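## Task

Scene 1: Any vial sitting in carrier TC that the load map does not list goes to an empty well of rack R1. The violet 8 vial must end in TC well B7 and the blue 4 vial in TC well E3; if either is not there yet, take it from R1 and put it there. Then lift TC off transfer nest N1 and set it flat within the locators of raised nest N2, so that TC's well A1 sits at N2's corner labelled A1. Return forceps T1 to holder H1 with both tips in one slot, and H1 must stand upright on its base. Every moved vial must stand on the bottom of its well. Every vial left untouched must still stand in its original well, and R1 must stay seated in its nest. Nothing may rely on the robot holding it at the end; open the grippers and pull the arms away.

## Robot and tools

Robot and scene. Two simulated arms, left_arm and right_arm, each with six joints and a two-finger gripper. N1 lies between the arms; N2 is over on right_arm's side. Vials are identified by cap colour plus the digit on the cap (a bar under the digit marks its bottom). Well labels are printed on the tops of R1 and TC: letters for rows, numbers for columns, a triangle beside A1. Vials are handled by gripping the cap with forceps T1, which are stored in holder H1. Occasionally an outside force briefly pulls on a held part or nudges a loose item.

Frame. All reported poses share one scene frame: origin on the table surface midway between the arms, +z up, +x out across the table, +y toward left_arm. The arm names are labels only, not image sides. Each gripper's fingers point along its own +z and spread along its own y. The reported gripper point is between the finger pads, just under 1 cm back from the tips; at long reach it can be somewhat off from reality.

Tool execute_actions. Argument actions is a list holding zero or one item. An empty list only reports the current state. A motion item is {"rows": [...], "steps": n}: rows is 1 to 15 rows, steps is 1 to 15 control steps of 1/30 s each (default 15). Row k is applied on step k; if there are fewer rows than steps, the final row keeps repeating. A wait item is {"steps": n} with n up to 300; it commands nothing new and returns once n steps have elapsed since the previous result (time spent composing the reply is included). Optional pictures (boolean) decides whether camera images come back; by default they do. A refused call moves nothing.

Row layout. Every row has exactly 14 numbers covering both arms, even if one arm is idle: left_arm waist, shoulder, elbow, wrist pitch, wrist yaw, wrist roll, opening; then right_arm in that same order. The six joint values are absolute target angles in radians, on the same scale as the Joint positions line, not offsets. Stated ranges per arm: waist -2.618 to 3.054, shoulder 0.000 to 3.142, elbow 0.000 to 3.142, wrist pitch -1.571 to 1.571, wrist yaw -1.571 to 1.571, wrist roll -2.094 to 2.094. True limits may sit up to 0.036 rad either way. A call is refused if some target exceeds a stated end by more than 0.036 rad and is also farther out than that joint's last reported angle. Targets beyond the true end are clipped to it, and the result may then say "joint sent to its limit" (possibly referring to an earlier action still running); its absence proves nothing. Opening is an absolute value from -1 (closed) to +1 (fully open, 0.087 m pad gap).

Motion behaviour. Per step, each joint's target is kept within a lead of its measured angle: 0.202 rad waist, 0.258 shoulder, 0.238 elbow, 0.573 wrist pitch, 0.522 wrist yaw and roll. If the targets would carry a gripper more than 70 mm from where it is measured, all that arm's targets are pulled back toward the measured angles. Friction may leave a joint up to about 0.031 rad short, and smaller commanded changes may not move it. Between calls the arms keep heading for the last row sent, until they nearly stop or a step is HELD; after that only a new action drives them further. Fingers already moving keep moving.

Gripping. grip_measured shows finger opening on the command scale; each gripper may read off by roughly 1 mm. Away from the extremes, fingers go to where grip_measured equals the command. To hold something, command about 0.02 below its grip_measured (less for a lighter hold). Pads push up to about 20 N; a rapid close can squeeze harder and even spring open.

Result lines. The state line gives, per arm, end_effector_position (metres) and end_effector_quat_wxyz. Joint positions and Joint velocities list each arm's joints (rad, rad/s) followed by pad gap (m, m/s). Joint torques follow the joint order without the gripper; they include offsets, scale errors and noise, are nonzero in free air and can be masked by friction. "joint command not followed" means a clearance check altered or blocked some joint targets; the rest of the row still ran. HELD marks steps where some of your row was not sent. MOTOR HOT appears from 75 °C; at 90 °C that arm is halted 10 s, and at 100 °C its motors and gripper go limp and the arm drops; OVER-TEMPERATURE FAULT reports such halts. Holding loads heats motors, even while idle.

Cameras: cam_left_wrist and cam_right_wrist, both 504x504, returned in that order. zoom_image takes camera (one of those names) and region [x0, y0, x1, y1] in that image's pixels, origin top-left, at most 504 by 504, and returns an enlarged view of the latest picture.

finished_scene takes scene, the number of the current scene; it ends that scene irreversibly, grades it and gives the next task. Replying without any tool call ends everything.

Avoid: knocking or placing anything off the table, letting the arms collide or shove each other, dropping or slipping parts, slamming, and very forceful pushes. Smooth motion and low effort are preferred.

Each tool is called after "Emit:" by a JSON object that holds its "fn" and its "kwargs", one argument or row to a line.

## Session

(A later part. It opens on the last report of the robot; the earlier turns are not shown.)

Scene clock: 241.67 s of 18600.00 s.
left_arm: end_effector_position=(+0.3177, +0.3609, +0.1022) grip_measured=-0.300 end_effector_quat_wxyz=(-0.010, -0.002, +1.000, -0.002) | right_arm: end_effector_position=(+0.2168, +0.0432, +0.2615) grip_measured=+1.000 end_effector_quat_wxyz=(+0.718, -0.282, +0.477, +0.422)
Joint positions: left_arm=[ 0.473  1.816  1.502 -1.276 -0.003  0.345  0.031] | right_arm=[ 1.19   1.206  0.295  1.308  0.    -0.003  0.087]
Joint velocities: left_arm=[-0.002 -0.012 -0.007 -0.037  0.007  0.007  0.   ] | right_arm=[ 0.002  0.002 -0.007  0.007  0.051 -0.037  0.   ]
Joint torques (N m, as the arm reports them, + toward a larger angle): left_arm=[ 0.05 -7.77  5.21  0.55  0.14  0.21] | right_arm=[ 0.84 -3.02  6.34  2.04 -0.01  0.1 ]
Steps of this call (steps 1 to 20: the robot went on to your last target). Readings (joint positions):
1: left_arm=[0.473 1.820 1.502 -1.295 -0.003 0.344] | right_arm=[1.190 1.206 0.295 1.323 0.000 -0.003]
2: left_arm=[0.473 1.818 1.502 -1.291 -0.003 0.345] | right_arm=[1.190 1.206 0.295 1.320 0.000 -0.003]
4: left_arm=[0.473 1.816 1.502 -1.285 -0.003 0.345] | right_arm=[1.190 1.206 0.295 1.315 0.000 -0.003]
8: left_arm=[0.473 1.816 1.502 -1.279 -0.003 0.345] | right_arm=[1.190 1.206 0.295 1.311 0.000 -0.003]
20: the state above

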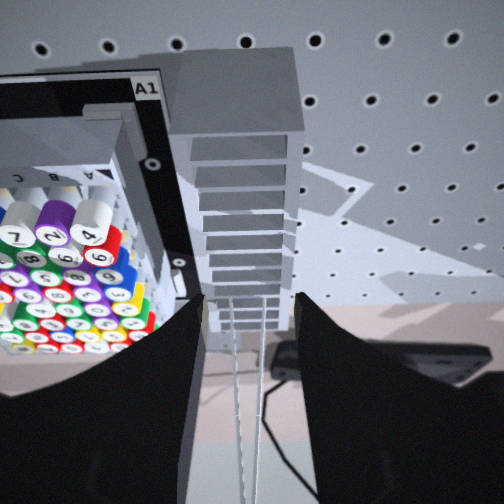

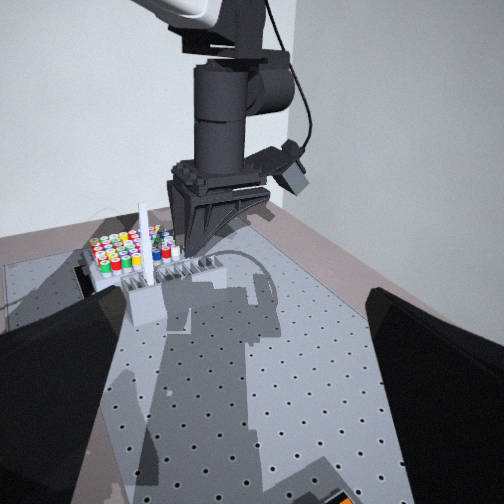

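Emit:
{"fn": "execute_actions", "kwargs": {
  "actions": [
    {"rows":[[0.485,1.78,1.47,-1.255,0,0.36,-0.3, 1.2,1.2,0.3,1.3,0,0,1],[0.492,1.76,1.45,-1.25,0,0.367,-0.3, 1.2,1.2,0.3,1.3,0,0,1],[0.499,1.74,1.43,-1.25,0,0.374,-0.3, 1.2,1.2,0.3,1.3,0,0,1],[0.506,1.72,1.41,-1.245,0,0.381,-0.3, 1.2,1.2,0.3,1.3,0,0,1],[0.513,1.70,1.385,-1.24,0,0.388,-0.3, 1.2,1.2,0.3,1.3,0,0,1],[0.52,1.68,1.36,-1.24,0,0.395,-0.3, 1.2,1.2,0.3,1.3,0,0,1],[0.527,1.66,1.34,-1.235,0,0.402,-0.3, 1.2,1.2,0.3,1.3,0,0,1],[0.533,1.645,1.32,-1.23,0,0.408,-0.3, 1.2,1.2,0.3,1.3,0,0,1],[0.538,1.63,1.305,-1.23,0,0.414,-0.3, 1.2,1.2,0.3,1.3,0,0,1]],"steps":15}
  ],
  "pictures": false
}}

Emit:
{"fn": "execute_actions", "kwargs": {
  "actions": [
    {"steps":15}
  ]
}}

Emit:
{"fn": "zoom_image", "kwargs": {
  "camera": "cam_right_wrist",
  "region": [80, 140, 280, 340]
}}

Scene clock: 264.50 s of 18600.00 s.
left_arm: end_effector_position=(+0.2756, +0.3641, +0.1093) grip_measured=-0.300 end_effector_quat_wxyz=(+0.004, -0.003, +1.000, +0.004) | right_arm: end_effector_position=(+0.2168, +0.0432, +0.2615) grip_measured=+1.000 end_effector_quat_wxyz=(+0.718, -0.282, +0.477, +0.422)
Joint positions: left_arm=[ 0.533  1.641  1.331 -1.25  -0.003  0.402  0.031] | right_arm=[ 1.19   1.206  0.295  1.308  0.    -0.003  0.087]
Joint velocities: left_arm=[-0.007 -0.007 -0.022  0.051  0.022 -0.051 -0.   ] | right_arm=[-0.002  0.002 -0.002 -0.037  0.037 -0.022  0.   ]
Joint torques (N m, as the arm reports them, + toward a larger angle): left_arm=[ 0.47 -6.04  4.47  0.6   0.16  0.21] | right_arm=[ 0.83 -3.02  6.35  2.04 -0.01  0.1 ]
Steps of this call (steps 1 to 15: the robot went on to your last target; steps 16 to 90: nothing new was sent; then 19.33 s passed at rest; steps 91 to 105: all 15 steps of this action). Readings (joint positions):
91: left_arm=[0.473 1.815 1.501 -1.275 -0.003 0.346] | right_arm=[1.190 1.206 0.295 1.308 0.000 -0.003]
92: left_arm=[0.474 1.807 1.494 -1.268 -0.003 0.349] | right_arm=[1.190 1.206 0.295 1.308 0.000 -0.003]
94: left_arm=[0.483 1.777 1.463 -1.260 -0.003 0.357] | right_arm=[1.190 1.206 0.295 1.308 0.000 -0.003]
98: left_arm=[0.514 1.690 1.378 -1.253 -0.003 0.379] | right_arm=[1.190 1.206 0.295 1.308 0.000 -0.003]
105: the state above

Scene clock: 265.00 s of 18600.00 s.
left_arm: end_effector_position=(+0.2764, +0.3647, +0.1091) grip_measured=-0.300 end_effector_quat_wxyz=(+0.006, -0.000, +1.000, +0.004) | right_arm: end_effector_position=(+0.2168, +0.0432, +0.2615) grip_measured=+1.000 end_effector_quat_wxyz=(+0.718, -0.282, +0.477, +0.422)
Joint positions: left_arm=[ 0.533  1.641  1.331 -1.246 -0.003  0.409  0.031] | right_arm=[ 1.19   1.206  0.295  1.308  0.    -0.003  0.087]
Joint velocities: left_arm=[-0.012 -0.012 -0.012  0.022 -0.037 -0.066 -0.   ] | right_arm=[-0.012  0.012  0.007 -0.037  0.022 -0.007  0.   ]
Joint torques (N m, as the arm reports them, + toward a larger angle): left_arm=[ 0.47 -6.09  4.35  0.62  0.15  0.24] | right_arm=[ 0.83 -3.02  6.34  2.04 -0.01  0.1 ]
Steps of this call (steps 1 to 15: the robot went on to your last target). Readings (joint positions):
1: left_arm=[0.533 1.641 1.331 -1.249 -0.003 0.404] | right_arm=[1.190 1.206 0.295 1.308 0.000 -0.003]
2: left_arm=[0.533 1.641 1.331 -1.249 -0.003 0.405] | right_arm=[1.190 1.206 0.295 1.308 0.000 -0.003]
4: left_arm=[0.533 1.641 1.331 -1.248 -0.003 0.406] | right_arm=[1.190 1.206 0.295 1.308 0.000 -0.003]
8: left_arm=[0.533 1.641 1.331 -1.247 -0.003 0.408] | right_arm=[1.190 1.206 0.295 1.308 0.000 -0.003]
15: the state above
All arms were judged still, so your last target was given up. Only a new action makes them travel on or press farther. Fingers that are still opening or closing keep moving.

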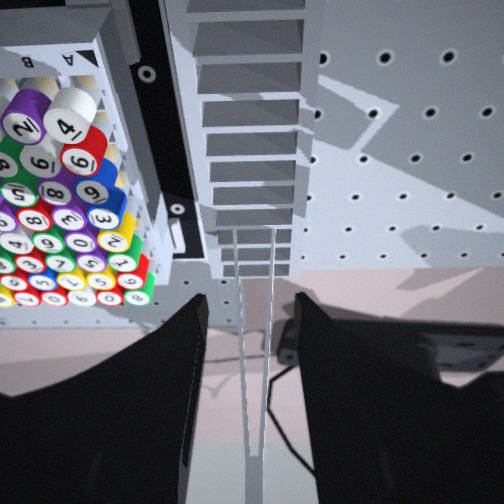

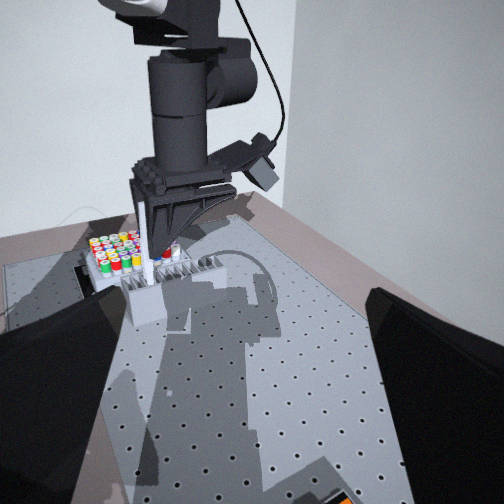

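Region (80, 140, 280, 340) of cam_right_wrist's 504x504 image, scaled by 2.520, with more detail than that image has.

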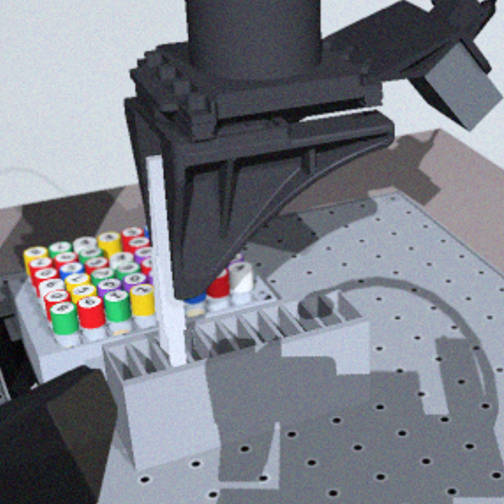

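Emit:
{"fn": "execute_actions", "kwargs": {
  "actions": [
    {"rows":[[0.539,1.625,1.29,-1.22,0,0.416,-0.4, 1.2,1.2,0.3,1.3,0,0,1],[0.54,1.62,1.275,-1.21,0,0.418,-0.5, 1.2,1.2,0.3,1.3,0,0,1],[0.541,1.617,1.255,-1.205,0,0.42,-0.6, 1.2,1.2,0.3,1.3,0,0,1]],"steps":15}
  ],
  "pictures": false
}}

Emit:
{"fn": "execute_actions", "kwargs": {
  "actions": [
    {"steps":10}
  ]
}}

Emit:
{"fn": "zoom_image", "kwargs": {
  "camera": "cam_right_wrist",
  "region": [100, 170, 220, 290]
}}

Scene clock: 285.73 s of 18600.00 s.
left_arm: end_effector_position=(+0.2684, +0.3615, +0.0984) grip_measured=-0.600 end_effector_quat_wxyz=(-0.005, +0.003, +1.000, -0.000) | right_arm: end_effector_position=(+0.2168, +0.0433, +0.2614) grip_measured=+1.000 end_effector_quat_wxyz=(+0.718, -0.282, +0.477, +0.422)
Joint positions: left_arm=[ 0.533  1.634  1.277 -1.222 -0.003  0.415  0.018] | right_arm=[ 1.19   1.206  0.295  1.307  0.    -0.003  0.087]
Joint velocities: left_arm=[ 0.012 -0.002 -0.002  0.007 -0.037  0.037 -0.   ] | right_arm=[-0.002 -0.002  0.002 -0.007 -0.007 -0.037  0.   ]
Joint torques (N m, as the arm reports them, + toward a larger angle): left_arm=[ 0.72 -6.2   4.46  0.53  0.15  0.22] | right_arm=[ 0.83 -3.01  6.35  2.04 -0.01  0.1 ]
Steps of this call (steps 1 to 90: nothing new was sent; then 17.23 s passed at rest; steps 91 to 105: all 15 steps of this action). Readings (joint positions):
91: left_arm=[0.533 1.641 1.328 -1.243 -0.003 0.409] | right_arm=[1.190 1.206 0.295 1.307 0.000 -0.003]
92: left_arm=[0.533 1.639 1.321 -1.238 -0.003 0.410] | right_arm=[1.190 1.206 0.295 1.307 0.000 -0.003]
94: left_arm=[0.533 1.635 1.298 -1.228 -0.003 0.412] | right_arm=[1.190 1.206 0.295 1.307 0.000 -0.003]
98: left_arm=[0.533 1.634 1.277 -1.228 -0.003 0.414] | right_arm=[1.190 1.206 0.295 1.307 0.000 -0.003]
105: the state above

Scene clock: 286.07 s of 18600.00 s.
left_arm: end_effector_position=(+0.2686, +0.3616, +0.0984) grip_measured=-0.600 end_effector_quat_wxyz=(-0.004, +0.003, +1.000, -0.000) | right_arm: end_effector_position=(+0.2168, +0.0433, +0.2614) grip_measured=+1.000 end_effector_quat_wxyz=(+0.718, -0.282, +0.477, +0.422)
Joint positions: left_arm=[ 0.533  1.634  1.277 -1.221 -0.003  0.415  0.018] | right_arm=[ 1.19   1.206  0.295  1.307  0.    -0.003  0.087]
Joint velocities: left_arm=[-0.002  0.002 -0.012 -0.051  0.051 -0.022  0.   ] | right_arm=[-0.017 -0.002 -0.002 -0.007  0.095 -0.007  0.   ]
Joint torques (N m, as the arm reports them, + toward a larger angle): left_arm=[ 0.71 -6.37  4.53  0.56  0.15  0.22] | right_arm=[ 0.83 -3.02  6.34  2.04 -0.01  0.1 ]
Steps of this call (steps 1 to 10: the robot went on to your last target). Readings (joint positions):
1: left_arm=[0.533 1.634 1.277 -1.222 -0.003 0.415] | right_arm=[1.190 1.206 0.295 1.307 0.000 -0.003]
2: left_arm=[0.533 1.634 1.277 -1.222 -0.003 0.415] | right_arm=[1.190 1.206 0.295 1.307 0.000 -0.003]
4: left_arm=[0.533 1.634 1.277 -1.222 -0.003 0.415] | right_arm=[1.190 1.206 0.295 1.307 0.000 -0.003]
8: left_arm=[0.533 1.634 1.277 -1.221 -0.003 0.415] | right_arm=[1.190 1.206 0.295 1.307 0.000 -0.003]
10: the state above

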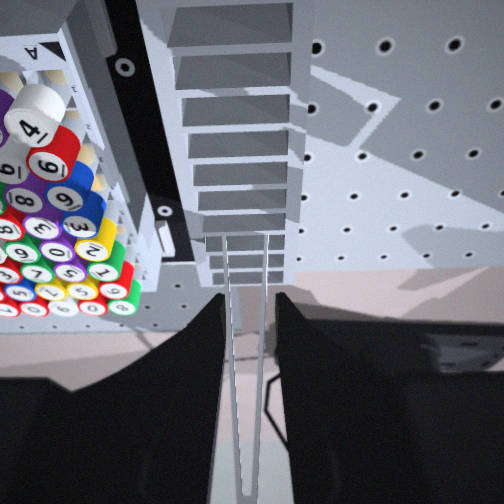

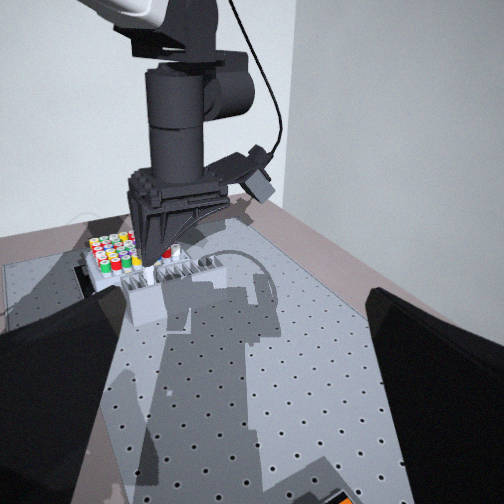

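Region (100, 170, 220, 290) of cam_right_wrist's 504x504 image, scaled by 4.200, with more detail than that image has.

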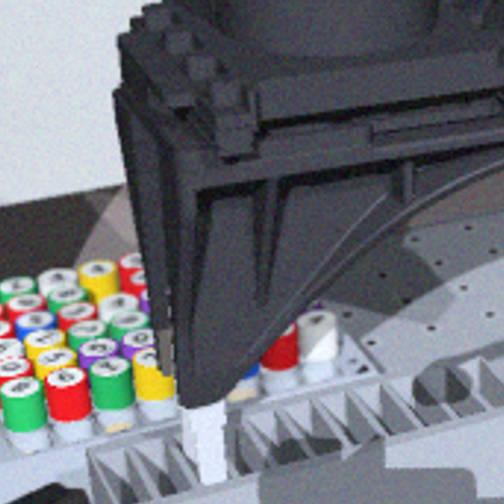

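Emit:
{"fn": "execute_actions", "kwargs": {
  "actions": [
    {"rows":[[0.548,1.617,1.255,-1.205,0,0.42,-0.6, 1.2,1.2,0.3,1.3,0,0,1],[0.548,1.617,1.255,-1.205,0,0.42,-0.6, 1.2,1.2,0.3,1.3,0,0,1],[0.548,1.617,1.255,-1.205,0,0.42,-0.63, 1.2,1.2,0.3,1.3,0,0,1],[0.548,1.617,1.255,-1.205,0,0.42,-0.66, 1.2,1.2,0.3,1.3,0,0,1],[0.548,1.617,1.255,-1.205,0,0.42,-0.69, 1.2,1.2,0.3,1.3,0,0,1],[0.548,1.617,1.255,-1.205,0,0.42,-0.71, 1.2,1.2,0.3,1.3,0,0,1],[0.548,1.617,1.255,-1.205,0,0.42,-0.73, 1.2,1.2,0.3,1.3,0,0,1],[0.548,1.617,1.255,-1.205,0,0.42,-0.75, 1.2,1.2,0.3,1.3,0,0,1],[0.548,1.617,1.255,-1.205,0,0.42,-0.765, 1.2,1.2,0.3,1.3,0,0,1],[0.548,1.617,1.255,-1.205,0,0.42,-0.78, 1.2,1.2,0.3,1.3,0,0,1]],"steps":15}
  ]
}}

Scene clock: 296.97 s of 18600.00 s.
left_arm: end_effector_position=(+0.2679, +0.3632, +0.0983) grip_measured=-0.779 end_effector_quat_wxyz=(-0.004, -0.000, +1.000, +0.000) | right_arm: end_effector_position=(+0.2168, +0.0433, +0.2614) grip_measured=+1.000 end_effector_quat_wxyz=(+0.718, -0.282, +0.477, +0.422)
Joint positions: left_arm=[ 0.54   1.634  1.277 -1.221 -0.003  0.415  0.01 ] | right_arm=[ 1.19   1.206  0.295  1.307  0.    -0.003  0.087]
Joint velocities: left_arm=[ 0.027 -0.002 -0.002 -0.11  -0.051  0.022  0.   ] | right_arm=[-0.012 -0.002 -0.002 -0.007 -0.095 -0.007  0.   ]
Joint torques (N m, as the arm reports them, + toward a larger angle): left_arm=[ 0.68 -6.35  4.55  0.57  0.15  0.21] | right_arm=[ 0.83 -3.02  6.34  2.05 -0.01  0.1 ]
Steps of this call (steps 1 to 15: the robot went on to your last target; steps 16 to 90: nothing new was sent; then 7.40 s passed at rest; steps 91 to 105: all 15 steps of this action). Readings (joint positions):
91: left_arm=[0.533 1.634 1.277 -1.221 -0.003 0.415] | right_arm=[1.190 1.206 0.295 1.307 0.000 -0.003]
92: left_arm=[0.535 1.634 1.277 -1.221 -0.003 0.415] | right_arm=[1.190 1.206 0.295 1.307 0.000 -0.003]
94: left_arm=[0.538 1.634 1.277 -1.221 -0.003 0.415] | right_arm=[1.190 1.206 0.295 1.307 0.000 -0.003]
98: left_arm=[0.540 1.634 1.277 -1.221 -0.003 0.415] | right_arm=[1.190 1.206 0.295 1.307 0.000 -0.003]
105: the state above

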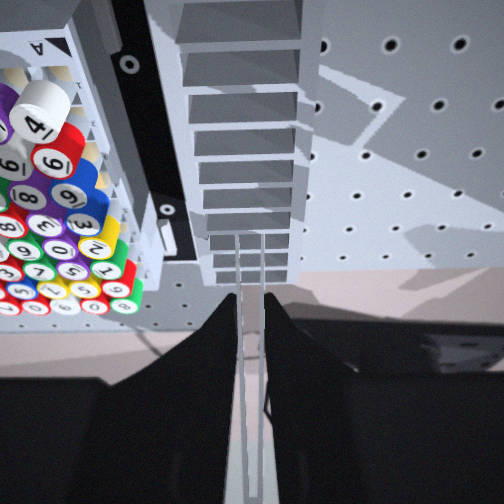

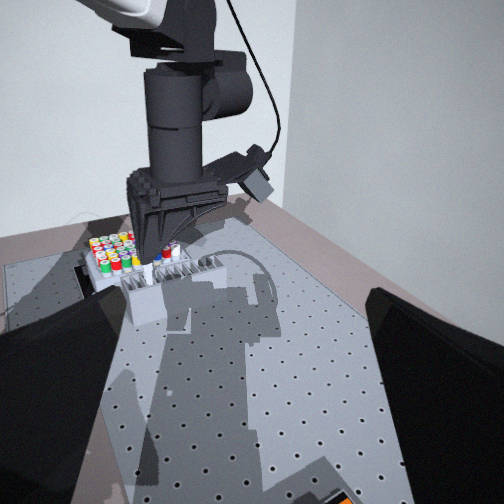

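Emit:
{"fn": "execute_actions", "kwargs": {
  "actions": [
    {"rows":[[0.548,1.617,1.285,-1.245,0,0.42,-0.78, 1.2,1.2,0.3,1.3,0,0,1],[0.548,1.617,1.295,-1.255,0,0.42,-0.78, 1.2,1.2,0.3,1.3,0,0,1],[0.548,1.617,1.305,-1.268,0,0.42,-0.78, 1.2,1.2,0.3,1.3,0,0,1],[0.548,1.617,1.315,-1.28,0,0.42,-0.78, 1.2,1.2,0.3,1.3,0,0,1],[0.548,1.617,1.325,-1.29,0,0.42,-0.78, 1.2,1.2,0.3,1.3,0,0,1],[0.548,1.617,1.335,-1.30,0,0.42,-0.78, 1.2,1.2,0.3,1.3,0,0,1],[0.548,1.617,1.345,-1.31,0,0.42,-0.78, 1.2,1.2,0.3,1.3,0,0,1],[0.548,1.617,1.355,-1.32,0,0.42,-0.78, 1.2,1.2,0.3,1.3,0,0,1],[0.548,1.617,1.365,-1.33,0,0.42,-0.78, 1.2,1.2,0.3,1.3,0,0,1],[0.548,1.617,1.375,-1.34,0,0.42,-0.78, 1.2,1.2,0.3,1.3,0,0,1],[0.548,1.615,1.385,-1.35,0,0.42,-0.78, 1.2,1.2,0.3,1.3,0,0,1],[0.548,1.613,1.395,-1.36,0,0.42,-0.78, 1.2,1.2,0.3,1.3,0,0,1],[0.548,1.612,1.405,-1.37,0,0.42,-0.78, 1.2,1.2,0.3,1.3,0,0,1],[0.548,1.612,1.415,-1.38,0,0.42,-0.78, 1.2,1.2,0.3,1.3,0,0,1],[0.548,1.612,1.425,-1.38,0,0.42,-0.78, 1.2,1.2,0.3,1.3,0,0,1]],"steps":15}
  ]
}}

Scene clock: 320.17 s of 18600.00 s.
left_arm: end_effector_position=(+0.2665, +0.3626, +0.1247) grip_measured=-0.779 end_effector_quat_wxyz=(-0.010, -0.000, +1.000, -0.003) | right_arm: end_effector_position=(+0.2168, +0.0433, +0.2614) grip_measured=+1.000 end_effector_quat_wxyz=(+0.718, -0.282, +0.477, +0.422)
Joint positions: left_arm=[ 0.54   1.634  1.38  -1.336 -0.003  0.415  0.01 ] | right_arm=[ 1.19   1.206  0.295  1.307  0.    -0.003  0.087]
Joint velocities: left_arm=[ 0.002  0.022  0.281 -0.242  0.007 -0.037 -0.001] | right_arm=[-0.012 -0.012 -0.007 -0.037 -0.051 -0.007  0.   ]
Joint torques (N m, as the arm reports them, + toward a larger angle): left_arm=[ 0.69 -6.56  7.99  0.34  0.15  0.21] | right_arm=[ 0.83 -3.02  6.34  2.04 -0.02  0.1 ]
Steps of this call (steps 1 to 15: the robot went on to your last target; steps 16 to 90: nothing new was sent; then 19.70 s passed at rest; steps 91 to 105: all 15 steps of this action). Readings (joint positions):
91: left_arm=[0.540 1.634 1.277 -1.222 -0.003 0.415] | right_arm=[1.190 1.206 0.295 1.307 0.000 -0.003]
92: left_arm=[0.540 1.634 1.277 -1.225 -0.003 0.415] | right_arm=[1.190 1.206 0.295 1.307 0.000 -0.003]
94: left_arm=[0.540 1.634 1.277 -1.235 -0.003 0.415] | right_arm=[1.190 1.206 0.295 1.307 0.000 -0.003]
98: left_arm=[0.540 1.634 1.306 -1.273 -0.003 0.415] | right_arm=[1.190 1.206 0.295 1.307 0.000 -0.003]
105: the state above

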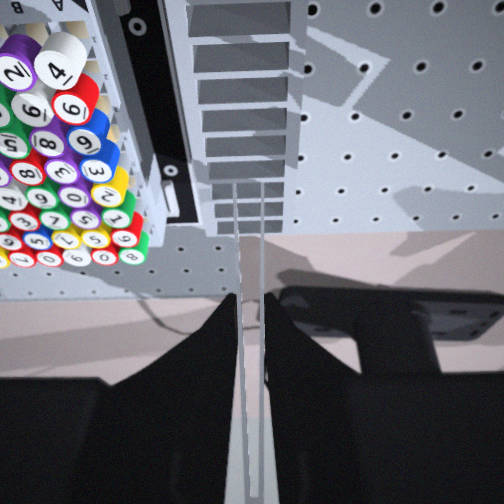

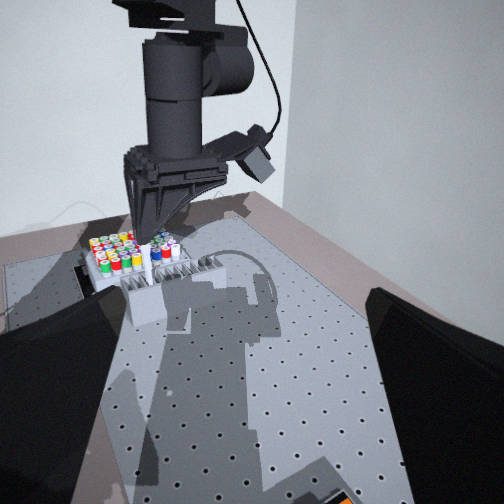

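Emit:
{"fn": "execute_actions", "kwargs": {
  "actions": [
    {"rows":[[0.548,1.617,1.44,-1.38,0,0.42,-0.78, 1.2,1.2,0.3,1.3,0,0,1],[0.548,1.617,1.455,-1.39,0,0.42,-0.78, 1.2,1.2,0.3,1.3,0,0,1],[0.548,1.617,1.47,-1.405,0,0.42,-0.78, 1.2,1.2,0.3,1.3,0,0,1],[0.548,1.617,1.485,-1.42,0,0.42,-0.78, 1.2,1.2,0.3,1.3,0,0,1],[0.548,1.617,1.50,-1.435,0,0.42,-0.78, 1.2,1.2,0.3,1.3,0,0,1],[0.548,1.617,1.515,-1.45,0,0.42,-0.78, 1.2,1.2,0.3,1.3,0,0,1],[0.548,1.617,1.53,-1.465,0,0.42,-0.78, 1.2,1.2,0.3,1.3,0,0,1],[0.548,1.617,1.545,-1.48,0,0.42,-0.78, 1.2,1.2,0.3,1.3,0,0,1],[0.548,1.617,1.56,-1.495,0,0.42,-0.78, 1.2,1.2,0.3,1.3,0,0,1],[0.548,1.617,1.575,-1.51,0,0.42,-0.78, 1.2,1.2,0.3,1.3,0,0,1],[0.548,1.617,1.59,-1.525,0,0.42,-0.78, 1.2,1.2,0.3,1.3,0,0,1],[0.548,1.617,1.605,-1.535,0,0.42,-0.78, 1.2,1.2,0.3,1.3,0,0,1]],"steps":15}
  ],
  "pictures": false
}}

Emit:
{"fn": "execute_actions", "kwargs": {
  "actions": [
    {"steps":15}
  ]
}}

Scene clock: 334.07 s of 18600.00 s.
left_arm: end_effector_position=(+0.2717, +0.3649, +0.1743) grip_measured=-0.779 end_effector_quat_wxyz=(+0.012, -0.000, +1.000, +0.007) | right_arm: end_effector_position=(+0.2168, +0.0433, +0.2614) grip_measured=+1.000 end_effector_quat_wxyz=(+0.718, -0.282, +0.477, +0.422)
Joint positions: left_arm=[ 0.54   1.628  1.578 -1.494 -0.003  0.415  0.01 ] | right_arm=[ 1.19   1.206  0.295  1.307  0.    -0.003  0.087]
Joint velocities: left_arm=[-0.007 -0.017  0.076 -0.139 -0.007  0.037 -0.001] | right_arm=[-0.007 -0.002 -0.007 -0.051  0.007 -0.007  0.   ]
Joint torques (N m, as the arm reports them, + toward a larger angle): left_arm=[ 0.68 -6.01  7.51  0.33  0.15  0.21] | right_arm=[ 0.85 -3.01  6.34  2.05 -0.01  0.1 ]
Steps of this call (steps 1 to 30: the robot went on to your last target; steps 31 to 90: nothing new was sent; then 10.40 s passed at rest; steps 91 to 105: all 15 steps of this action). Readings (joint positions):
91: left_arm=[0.540 1.628 1.399 -1.368 -0.003 0.415] | right_arm=[1.190 1.206 0.295 1.307 0.000 -0.003]
92: left_arm=[0.540 1.628 1.404 -1.371 -0.003 0.415] | right_arm=[1.190 1.206 0.295 1.307 0.000 -0.003]
94: left_arm=[0.540 1.628 1.428 -1.384 -0.003 0.415] | right_arm=[1.190 1.206 0.295 1.307 0.000 -0.003]
98: left_arm=[0.540 1.628 1.492 -1.420 -0.003 0.415] | right_arm=[1.190 1.206 0.295 1.307 0.000 -0.003]
105: the state above

Scene clock: 334.57 s of 18600.00 s.
left_arm: end_effector_position=(+0.2653, +0.3621, +0.1756) grip_measured=-0.779 end_effector_quat_wxyz=(-0.001, -0.000, +1.000, +0.001) | right_arm: end_effector_position=(+0.2168, +0.0433, +0.2614) grip_measured=+1.000 end_effector_quat_wxyz=(+0.718, -0.282, +0.477, +0.422)
Joint positions: left_arm=[ 0.54   1.628  1.579 -1.523 -0.003  0.415  0.01 ] | right_arm=[ 1.19   1.206  0.295  1.307  0.    -0.003  0.087]
Joint velocities: left_arm=[ 0.002 -0.007  0.002  0.007 -0.022  0.022  0.   ] | right_arm=[-0.002 -0.007 -0.017 -0.022 -0.022  0.051  0.   ]
Joint torques (N m, as the arm reports them, + toward a larger angle): left_arm=[ 0.68 -5.77  7.83  0.3   0.15  0.21] | right_arm=[ 0.84 -3.01  6.35  2.05 -0.01  0.1 ]
Steps of this call (steps 1 to 15: the robot went on to your last target). Readings (joint positions):
1: left_arm=[0.540 1.628 1.579 -1.499 -0.003 0.415] | right_arm=[1.190 1.206 0.295 1.307 0.000 -0.003]
2: left_arm=[0.540 1.628 1.579 -1.503 -0.003 0.415] | right_arm=[1.190 1.206 0.295 1.307 0.000 -0.003]
4: left_arm=[0.540 1.628 1.579 -1.511 -0.003 0.415] | right_arm=[1.190 1.206 0.295 1.307 0.000 -0.003]
8: left_arm=[0.540 1.628 1.579 -1.519 -0.003 0.415] | right_arm=[1.190 1.206 0.295 1.307 0.000 -0.003]
15: the state above

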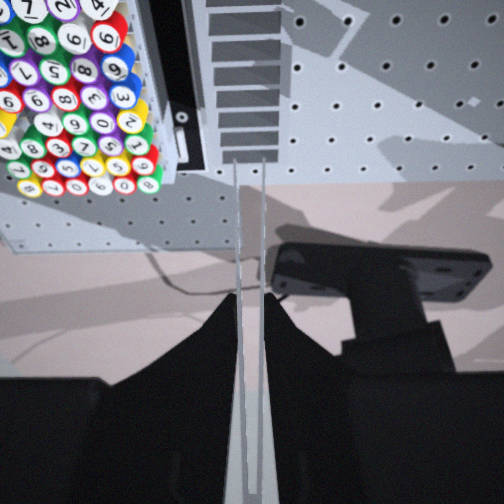

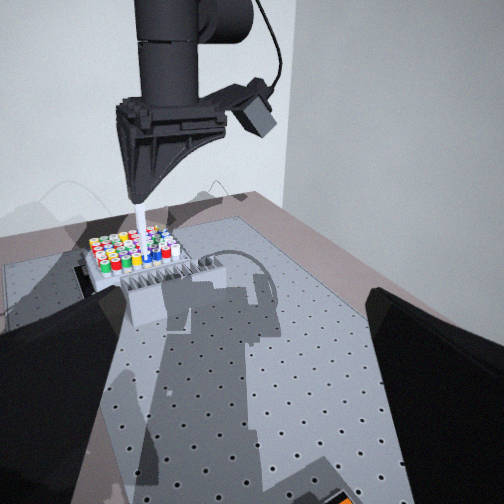

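Emit:
{"fn": "zoom_image", "kwargs": {
  "camera": "cam_right_wrist",
  "region": [90, 180, 200, 290]
}}

Region (90, 180, 200, 290) of cam_right_wrist's 504x504 image, scaled by 4.582, with more detail than that image has.

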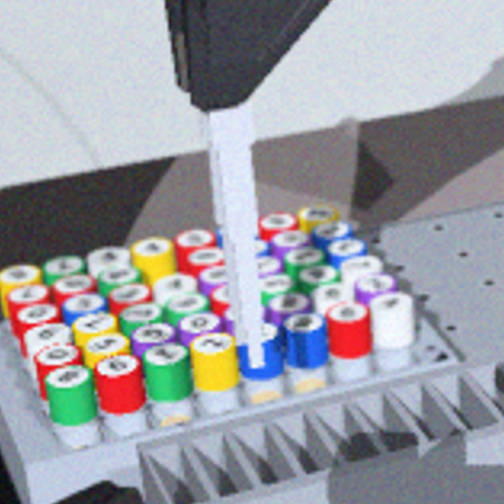

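Emit:
{"fn": "execute_actions", "kwargs": {
  "actions": [
    {"rows":[[0.555,1.64,1.62,-1.52,0,0.5,-0.78, 1.2,1.2,0.3,1.3,0,0,1],[0.565,1.655,1.635,-1.52,0,0.58,-0.78, 1.2,1.2,0.3,1.3,0,0,1],[0.575,1.67,1.65,-1.51,0,0.66,-0.78, 1.2,1.2,0.3,1.3,0,0,1],[0.585,1.685,1.665,-1.51,0,0.74,-0.78, 1.2,1.2,0.3,1.3,0,0,1],[0.595,1.70,1.68,-1.5,0,0.82,-0.78, 1.2,1.2,0.3,1.3,0,0,1],[0.605,1.715,1.69,-1.5,0,0.9,-0.78, 1.2,1.2,0.3,1.3,0,0,1],[0.615,1.73,1.70,-1.49,0,0.98,-0.78, 1.2,1.2,0.3,1.3,0,0,1],[0.625,1.745,1.71,-1.49,0,1.06,-0.78, 1.2,1.2,0.3,1.3,0,0,1],[0.635,1.76,1.72,-1.485,0,1.14,-0.78, 1.2,1.2,0.3,1.3,0,0,1],[0.645,1.775,1.73,-1.485,0,1.22,-0.78, 1.2,1.2,0.3,1.3,0,0,1],[0.645,1.78,1.732,-1.485,0,1.305,-0.78, 1.2,1.2,0.3,1.3,0,0,1]],"steps":15}
  ],
  "pictures": false
}}

Emit:
{"fn": "execute_actions", "kwargs": {
  "actions": [
    {"steps":20}
  ]
}}

Scene clock: 371.37 s of 18600.00 s.
left_arm: end_effector_position=(+0.2955, +0.4326, +0.1632) grip_measured=-0.779 end_effector_quat_wxyz=(-0.002, +0.323, +0.946, -0.000) | right_arm: end_effector_position=(+0.2168, +0.0433, +0.2614) grip_measured=+1.000 end_effector_quat_wxyz=(+0.718, -0.282, +0.477, +0.422)
Joint positions: left_arm=[ 0.641  1.778  1.699 -1.496 -0.003  1.175  0.01 ] | right_arm=[ 1.19   1.206  0.295  1.307  0.    -0.003  0.087]
Joint velocities: left_arm=[ 0.027  0.032 -0.017 -0.037  0.007  0.813 -0.001] | right_arm=[-0.007  0.012 -0.017  0.007 -0.022 -0.037  0.   ]
Joint torques (N m, as the arm reports them, + toward a larger angle): left_arm=[ 0.43 -6.32  8.23  0.49  0.19  0.2 ] | right_arm=[ 0.84 -3.02  6.34  2.04 -0.01  0.1 ]
Steps of this call (steps 1 to 15: the robot went on to your last target; steps 16 to 90: nothing new was sent; then 33.30 s passed at rest; steps 91 to 105: all 15 steps of this action). Readings (joint positions):
91: left_arm=[0.541 1.628 1.579 -1.523 -0.003 0.428] | right_arm=[1.190 1.206 0.295 1.307 0.000 -0.003]
92: left_arm=[0.544 1.631 1.584 -1.526 -0.003 0.455] | right_arm=[1.190 1.206 0.295 1.307 0.000 -0.003]
94: left_arm=[0.557 1.647 1.611 -1.526 -0.003 0.539] | right_arm=[1.190 1.206 0.295 1.307 0.000 -0.003]
98: left_arm=[0.599 1.701 1.668 -1.515 -0.003 0.779] | right_arm=[1.190 1.206 0.295 1.307 0.000 -0.003]
105: the state above

Scene clock: 372.03 s of 18600.00 s.
left_arm: end_effector_position=(+0.2990, +0.4366, +0.1631) grip_measured=-0.779 end_effector_quat_wxyz=(-0.002, +0.381, +0.925, -0.000) | right_arm: end_effector_position=(+0.2168, +0.0433, +0.2614) grip_measured=+1.000 end_effector_quat_wxyz=(+0.718, -0.282, +0.477, +0.422)
Joint positions: left_arm=[ 0.641  1.778  1.699 -1.496 -0.003  1.299  0.01 ] | right_arm=[ 1.19   1.206  0.295  1.307  0.    -0.003  0.087]
Joint velocities: left_arm=[-0.017  0.007 -0.002 -0.022 -0.007  0.007  0.   ] | right_arm=[ 0.012 -0.002  0.012 -0.007 -0.066  0.022  0.   ]
Joint torques (N m, as the arm reports them, + toward a larger angle): left_arm=[ 0.36 -6.19  8.21  0.47  0.18  0.2 ] | right_arm=[ 0.84 -3.01  6.34  2.05 -0.01  0.1 ]
Steps of this call (steps 1 to 20: the robot went on to your last target). Readings (joint positions):
1: left_arm=[0.641 1.778 1.699 -1.496 -0.003 1.200] | right_arm=[1.190 1.206 0.295 1.307 0.000 -0.003]
2: left_arm=[0.641 1.778 1.699 -1.496 -0.003 1.220] | right_arm=[1.190 1.206 0.295 1.307 0.000 -0.003]
4: left_arm=[0.641 1.778 1.699 -1.496 -0.003 1.249] | right_arm=[1.190 1.206 0.295 1.307 0.000 -0.003]
8: left_arm=[0.641 1.778 1.699 -1.496 -0.003 1.279] | right_arm=[1.190 1.206 0.295 1.307 0.000 -0.003]
20: the state above

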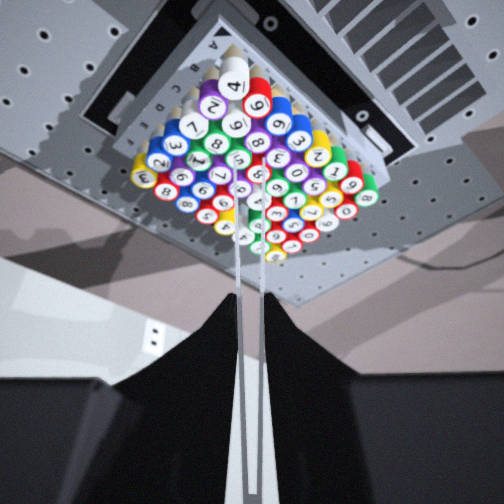

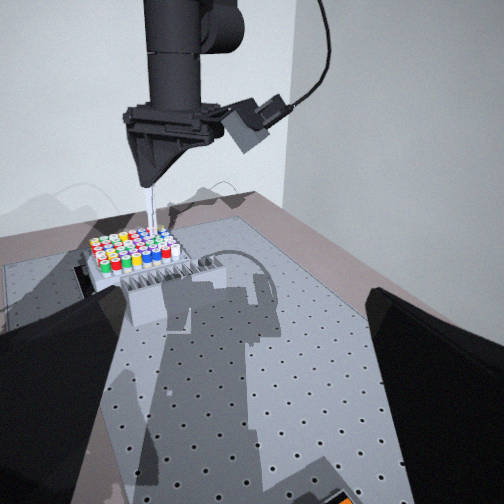

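Emit:
{"fn": "execute_actions", "kwargs": {
  "actions": [
    {"rows":[[0.632,1.76,1.67,-1.475,0,1.305,-0.77, 1.2,1.2,0.3,1.3,0,0,1],[0.63,1.755,1.655,-1.46,0,1.305,-0.765, 1.2,1.2,0.3,1.3,0,0,1],[0.63,1.75,1.64,-1.45,0,1.305,-0.76, 1.2,1.2,0.3,1.3,0,0,1],[0.63,1.745,1.625,-1.44,0,1.305,-0.755, 1.2,1.2,0.3,1.3,0,0,1],[0.63,1.74,1.607,-1.432,0,1.305,-0.75, 1.2,1.2,0.3,1.3,0,0,1]],"steps":15}
  ],
  "pictures": false
}}

Emit:
{"fn": "execute_actions", "kwargs": {
  "actions": [
    {"steps":15}
  ]
}}

Emit:
{"fn": "zoom_image", "kwargs": {
  "camera": "cam_left_wrist",
  "region": [180, 90, 320, 230]
}}

Emit:
{"fn": "zoom_image", "kwargs": {
  "camera": "cam_right_wrist",
  "region": [110, 200, 190, 280]
}}

Scene clock: 391.70 s of 18600.00 s.
left_arm: end_effector_position=(+0.2955, +0.4346, +0.1513) grip_measured=-0.750 end_effector_quat_wxyz=(-0.004, +0.381, +0.924, -0.002) | right_arm: end_effector_position=(+0.2168, +0.0433, +0.2614) grip_measured=+1.000 end_effector_quat_wxyz=(+0.718, -0.282, +0.477, +0.422)
Joint positions: left_arm=[ 0.641  1.76   1.63  -1.449 -0.003  1.3    0.011] | right_arm=[ 1.19   1.206  0.295  1.307  0.    -0.003  0.087]
Joint velocities: left_arm=[-0.002  0.007 -0.002  0.022  0.037 -0.007 -0.001] | right_arm=[-0.012 -0.017 -0.007 -0.037  0.051 -0.037  0.   ]
Joint torques (N m, as the arm reports them, + toward a larger angle): left_arm=[-0.86 -7.45  4.41  0.5   0.18  0.22] | right_arm=[ 0.84 -3.02  6.35  2.04 -0.01  0.1 ]
Steps of this call (steps 1 to 15: the robot went on to your last target; steps 16 to 90: nothing new was sent; then 16.17 s passed at rest; steps 91 to 105: all 15 steps of this action). Readings (joint positions):
91: left_arm=[0.641 1.778 1.699 -1.495 -0.003 1.300] | right_arm=[1.190 1.206 0.295 1.307 0.000 -0.003]
92: left_arm=[0.641 1.776 1.695 -1.490 -0.003 1.300] | right_arm=[1.190 1.206 0.295 1.307 0.000 -0.003]
94: left_arm=[0.641 1.769 1.674 -1.476 -0.003 1.300] | right_arm=[1.190 1.206 0.295 1.307 0.000 -0.003]
98: left_arm=[0.641 1.760 1.633 -1.462 -0.003 1.300] | right_arm=[1.190 1.206 0.295 1.307 0.000 -0.003]
105: the state above

Scene clock: 392.20 s of 18600.00 s.
left_arm: end_effector_position=(+0.2962, +0.4350, +0.1513) grip_measured=-0.750 end_effector_quat_wxyz=(-0.003, +0.381, +0.924, -0.001) | right_arm: end_effector_position=(+0.2168, +0.0433, +0.2614) grip_measured=+1.000 end_effector_quat_wxyz=(+0.718, -0.282, +0.477, +0.422)
Joint positions: left_arm=[ 0.641  1.76   1.63  -1.446 -0.003  1.3    0.011] | right_arm=[ 1.19   1.206  0.295  1.307  0.    -0.003  0.087]
Joint velocities: left_arm=[ 0.007  0.007 -0.002 -0.051  0.022 -0.022  0.   ] | right_arm=[ 0.012 -0.017 -0.012 -0.037  0.007  0.022  0.   ]
Joint torques (N m, as the arm reports them, + toward a larger angle): left_arm=[-0.86 -7.45  4.4   0.49  0.18  0.21] | right_arm=[ 0.83 -3.02  6.34  2.05 -0.01  0.1 ]
Steps of this call (steps 1 to 15: the robot went on to your last target). Readings (joint positions):
1: left_arm=[0.641 1.760 1.630 -1.449 -0.003 1.300] | right_arm=[1.190 1.206 0.295 1.307 0.000 -0.003]
2: left_arm=[0.641 1.760 1.630 -1.448 -0.003 1.300] | right_arm=[1.190 1.206 0.295 1.307 0.000 -0.003]
4: left_arm=[0.641 1.760 1.630 -1.447 -0.003 1.300] | right_arm=[1.190 1.206 0.295 1.307 0.000 -0.003]
8: left_arm=[0.641 1.760 1.630 -1.446 -0.003 1.300] | right_arm=[1.190 1.206 0.295 1.307 0.000 -0.003]
15: the state above
All arms were judged still, so your last target was given up. Only a new action makes them travel on or press farther. Fingers that are still opening or closing keep moving.

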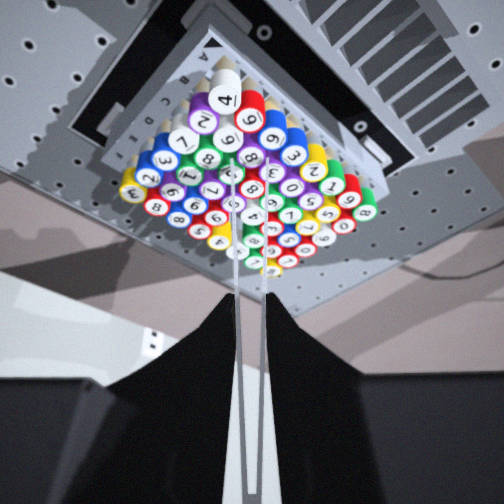

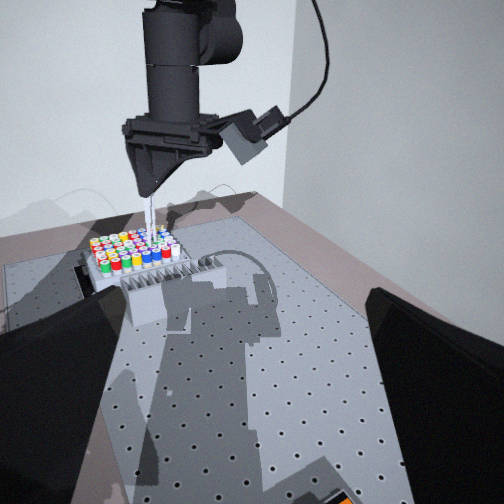

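Region (180, 90, 320, 230) of cam_left_wrist's 504x504 image, scaled by 3.600, with more detail than that image has.

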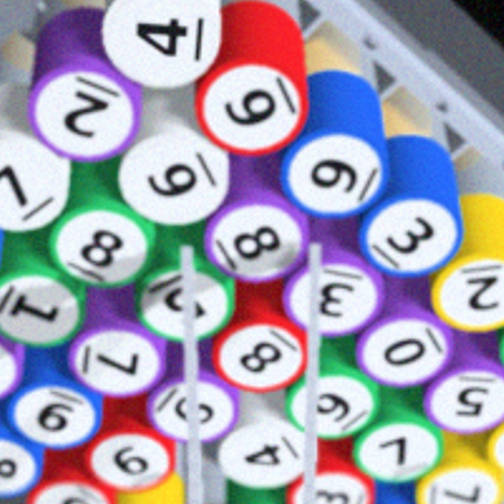

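Region (110, 200, 190, 280) of cam_right_wrist's 504x504 image, scaled by 6.300, with more detail than that image has.

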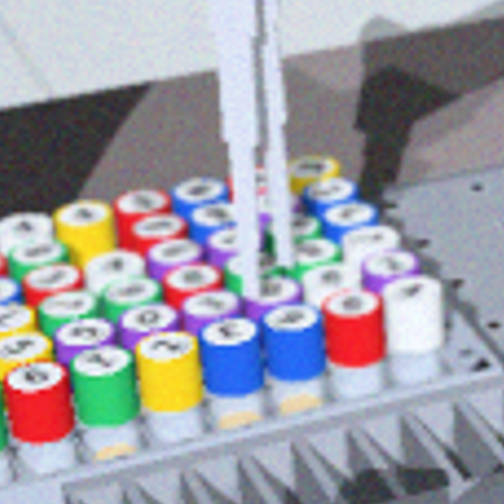

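Emit:
{"fn": "execute_actions", "kwargs": {
  "actions": [
    {"rows":[[0.63,1.74,1.607,-1.432,0,1.305,-0.74, 1.2,1.2,0.3,1.3,0,0,1],[0.63,1.74,1.603,-1.429,0,1.305,-0.74, 1.2,1.2,0.3,1.3,0,0,1],[0.63,1.74,1.599,-1.426,0,1.305,-0.74, 1.2,1.2,0.3,1.3,0,0,1],[0.63,1.74,1.595,-1.422,0,1.305,-0.74, 1.2,1.2,0.3,1.3,0,0,1],[0.63,1.74,1.591,-1.418,0,1.305,-0.74, 1.2,1.2,0.3,1.3,0,0,1],[0.63,1.74,1.587,-1.414,0,1.305,-0.74, 1.2,1.2,0.3,1.3,0,0,1]],"steps":15}
  ]
}}

Emit:
{"fn": "zoom_image", "kwargs": {
  "camera": "cam_left_wrist",
  "region": [180, 90, 320, 230]
}}

Emit:
{"fn": "zoom_image", "kwargs": {
  "camera": "cam_right_wrist",
  "region": [110, 200, 190, 280]
}}

Scene clock: 411.47 s of 18600.00 s.
left_arm: end_effector_position=(+0.2960, +0.4349, +0.1473) grip_measured=-0.740 end_effector_quat_wxyz=(-0.003, +0.381, +0.924, -0.001) | right_arm: end_effector_position=(+0.2168, +0.0433, +0.2614) grip_measured=+1.000 end_effector_quat_wxyz=(+0.718, -0.282, +0.477, +0.422)
Joint positions: left_arm=[ 0.641  1.757  1.611 -1.429 -0.003  1.3    0.011] | right_arm=[ 1.19   1.206  0.295  1.307  0.    -0.003  0.087]
Joint velocities: left_arm=[ 0.002 -0.017 -0.007 -0.007  0.051 -0.066  0.   ] | right_arm=[-0.007 -0.017 -0.002 -0.022  0.022 -0.022  0.   ]
Joint torques (N m, as the arm reports them, + toward a larger angle): left_arm=[-0.86 -7.34  4.36  0.49  0.18  0.21] | right_arm=[ 0.84 -3.02  6.35  2.05 -0.01  0.1 ]
Steps of this call (steps 1 to 90: nothing new was sent; then 15.77 s passed at rest; steps 91 to 105: all 15 steps of this action). Readings (joint positions):
91: left_arm=[0.641 1.760 1.630 -1.446 -0.003 1.300] | right_arm=[1.190 1.206 0.295 1.307 0.000 -0.003]
92: left_arm=[0.641 1.760 1.630 -1.445 -0.003 1.300] | right_arm=[1.190 1.206 0.295 1.307 0.000 -0.003]
94: left_arm=[0.641 1.760 1.630 -1.443 -0.003 1.300] | right_arm=[1.190 1.206 0.295 1.307 0.000 -0.003]
98: left_arm=[0.641 1.757 1.615 -1.434 -0.003 1.300] | right_arm=[1.190 1.206 0.295 1.307 0.000 -0.003]
105: the state above

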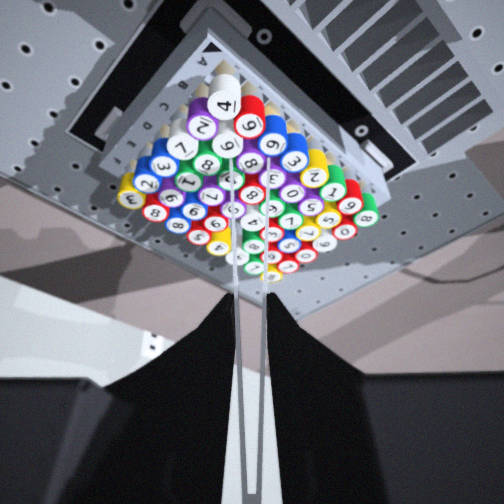

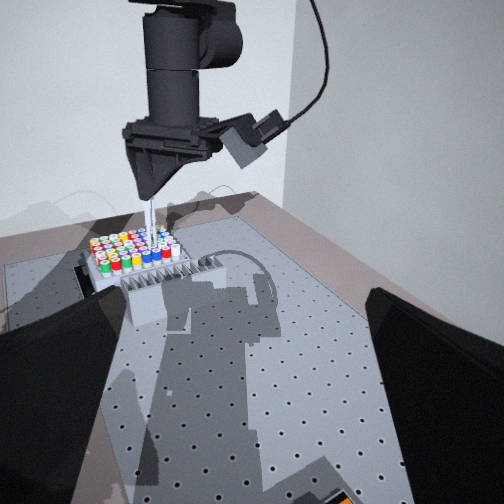

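Region (180, 90, 320, 230) of cam_left_wrist's 504x504 image, scaled by 3.600, with more detail than that image has.

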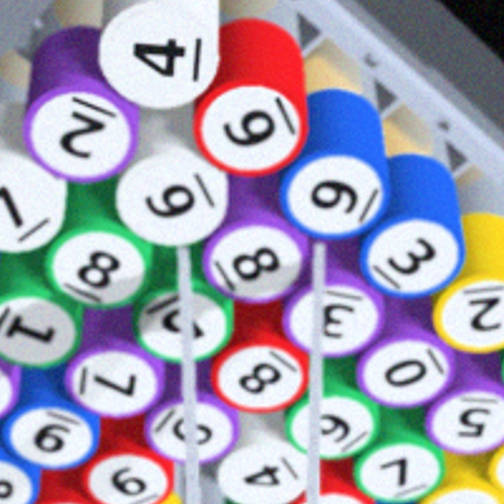

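Region (110, 200, 190, 280) of cam_right_wrist's 504x504 image, scaled by 6.300, with more detail than that image has.

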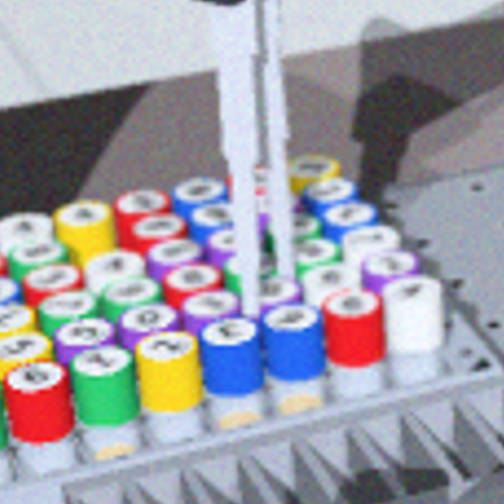

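Entering the gaps. Continue down ~7 mm.

Emit:
{"fn": "execute_actions", "kwargs": {
  "actions": [
    {"rows":[[0.63,1.74,1.583,-1.411,0,1.305,-0.74, 1.2,1.2,0.3,1.3,0,0,1],[0.63,1.74,1.579,-1.408,0,1.305,-0.74, 1.2,1.2,0.3,1.3,0,0,1],[0.63,1.74,1.575,-1.405,0,1.305,-0.74, 1.2,1.2,0.3,1.3,0,0,1],[0.63,1.74,1.571,-1.401,0,1.305,-0.74, 1.2,1.2,0.3,1.3,0,0,1],[0.63,1.74,1.567,-1.398,0,1.305,-0.74, 1.2,1.2,0.3,1.3,0,0,1],[0.63,1.74,1.563,-1.394,0,1.305,-0.74, 1.2,1.2,0.3,1.3,0,0,1],[0.63,1.74,1.558,-1.391,0,1.305,-0.74, 1.2,1.2,0.3,1.3,0,0,1]],"steps":15}
  ]
}}

Emit:
{"fn": "zoom_image", "kwargs": {
  "camera": "cam_left_wrist",
  "region": [180, 90, 320, 230]
}}

Scene clock: 421.00 s of 18600.00 s.
left_arm: end_effector_position=(+0.2951, +0.4344, +0.1403) grip_measured=-0.740 end_effector_quat_wxyz=(-0.004, +0.381, +0.924, -0.003) | right_arm: end_effector_position=(+0.2168, +0.0433, +0.2614) grip_measured=+1.000 end_effector_quat_wxyz=(+0.718, -0.282, +0.477, +0.422)
Joint positions: left_arm=[ 0.641  1.756  1.582 -1.407 -0.003  1.3    0.011] | right_arm=[ 1.19   1.206  0.295  1.307  0.    -0.003  0.087]
Joint velocities: left_arm=[ 0.007 -0.007 -0.002  0.007  0.022 -0.007  0.   ] | right_arm=[-0.007  0.002 -0.017 -0.037 -0.066 -0.022  0.   ]
Joint torques (N m, as the arm reports them, + toward a larger angle): left_arm=[-0.86 -7.24  4.36  0.49  0.18  0.22] | right_arm=[ 0.84 -3.01  6.34  2.04 -0.01  0.1 ]
Steps of this call (steps 1 to 15: the robot went on to your last target; steps 16 to 90: nothing new was sent; then 6.03 s passed at rest; steps 91 to 105: all 15 steps of this action). Readings (joint positions):
91: left_arm=[0.641 1.757 1.611 -1.428 -0.003 1.300] | right_arm=[1.190 1.206 0.295 1.307 0.000 -0.003]
92: left_arm=[0.641 1.757 1.611 -1.427 -0.003 1.300] | right_arm=[1.190 1.206 0.295 1.307 0.000 -0.003]
94: left_arm=[0.641 1.757 1.608 -1.422 -0.003 1.300] | right_arm=[1.190 1.206 0.295 1.307 0.000 -0.003]
98: left_arm=[0.641 1.756 1.587 -1.413 -0.003 1.300] | right_arm=[1.190 1.206 0.295 1.307 0.000 -0.003]
105: the state above

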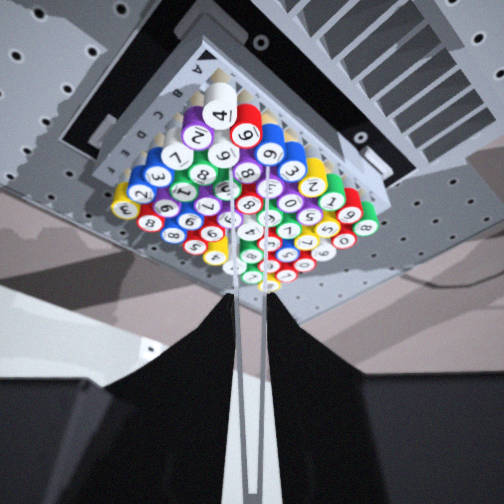

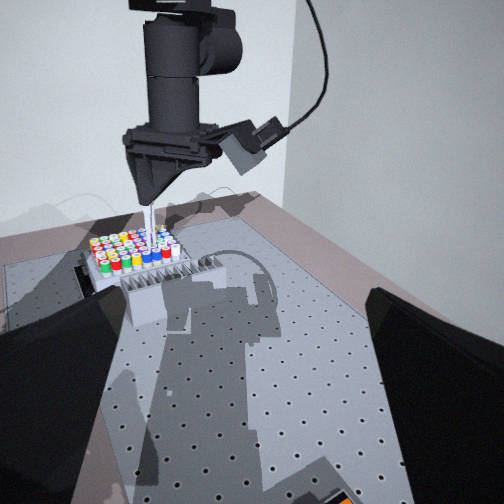

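Region (180, 90, 320, 230) of cam_left_wrist's 504x504 image, scaled by 3.600, with more detail than that image has.

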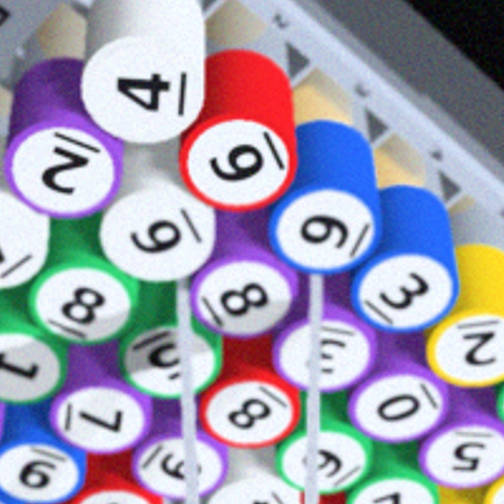

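Good. Close gradually.

Emit:
{"fn": "execute_actions", "kwargs": {
  "actions": [
    {"rows":[[0.63,1.74,1.558,-1.389,0,1.305,-0.75, 1.2,1.2,0.3,1.3,0,0,1],[0.63,1.74,1.558,-1.389,0,1.305,-0.757, 1.2,1.2,0.3,1.3,0,0,1],[0.63,1.74,1.558,-1.389,0,1.305,-0.764, 1.2,1.2,0.3,1.3,0,0,1],[0.63,1.74,1.558,-1.389,0,1.305,-0.771, 1.2,1.2,0.3,1.3,0,0,1],[0.63,1.74,1.558,-1.389,0,1.305,-0.778, 1.2,1.2,0.3,1.3,0,0,1],[0.63,1.74,1.558,-1.389,0,1.305,-0.785, 1.2,1.2,0.3,1.3,0,0,1],[0.63,1.74,1.558,-1.389,0,1.305,-0.792, 1.2,1.2,0.3,1.3,0,0,1],[0.63,1.74,1.558,-1.389,0,1.305,-0.80, 1.2,1.2,0.3,1.3,0,0,1]],"steps":15}
  ]
}}

Emit:
{"fn": "zoom_image", "kwargs": {
  "camera": "cam_left_wrist",
  "region": [180, 90, 320, 230]
}}

Scene clock: 435.60 s of 18600.00 s.
left_arm: end_effector_position=(+0.2959, +0.4349, +0.1402) grip_measured=-0.796 end_effector_quat_wxyz=(-0.003, +0.381, +0.924, -0.002) | right_arm: end_effector_position=(+0.2168, +0.0433, +0.2614) grip_measured=+1.000 end_effector_quat_wxyz=(+0.718, -0.282, +0.477, +0.422)
Joint positions: left_arm=[ 0.641  1.756  1.582 -1.403 -0.003  1.3    0.009] | right_arm=[ 1.19   1.206  0.295  1.307  0.    -0.003  0.087]
Joint velocities: left_arm=[-0.027 -0.017  0.002 -0.081 -0.022  0.037 -0.   ] | right_arm=[-0.002  0.007 -0.017 -0.022 -0.037  0.022  0.   ]
Joint torques (N m, as the arm reports them, + toward a larger angle): left_arm=[-0.87 -7.22  4.37  0.49  0.18  0.21] | right_arm=[ 0.84 -3.02  6.34  2.04 -0.01  0.1 ]
Steps of this call (steps 1 to 15: the robot went on to your last target; steps 16 to 90: nothing new was sent; then 11.10 s passed at rest; steps 91 to 105: all 15 steps of this action). Readings (joint positions):
91: left_arm=[0.641 1.756 1.582 -1.404 -0.003 1.300] | right_arm=[1.190 1.206 0.295 1.307 0.000 -0.003]
92: left_arm=[0.641 1.756 1.582 -1.404 -0.003 1.300] | right_arm=[1.190 1.206 0.295 1.307 0.000 -0.003]
94: left_arm=[0.641 1.756 1.582 -1.404 -0.003 1.300] | right_arm=[1.190 1.206 0.295 1.307 0.000 -0.003]
98: left_arm=[0.641 1.756 1.582 -1.403 -0.003 1.300] | right_arm=[1.190 1.206 0.295 1.307 0.000 -0.003]
105: the state above

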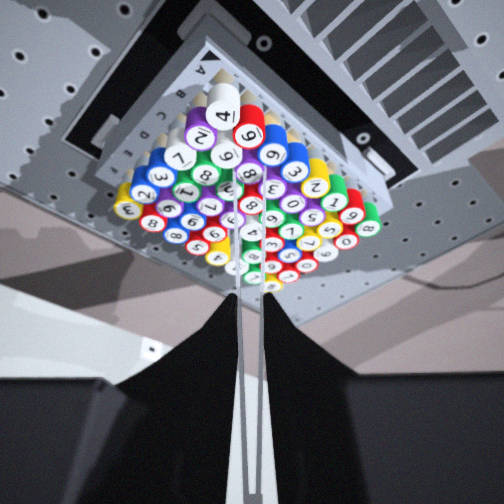

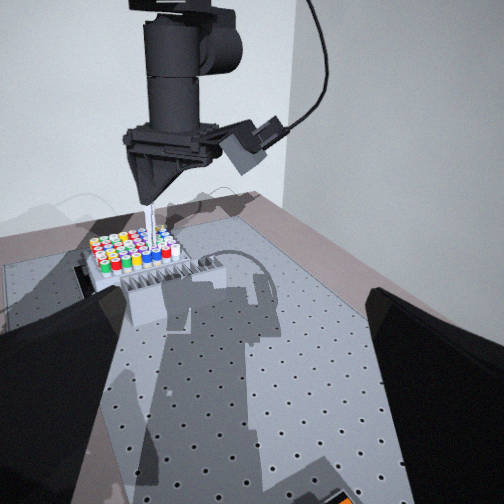

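Region (180, 90, 320, 230) of cam_left_wrist's 504x504 image, scaled by 3.600, with more detail than that image has.

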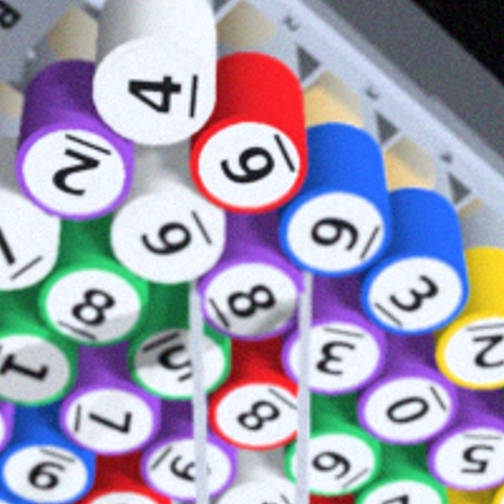

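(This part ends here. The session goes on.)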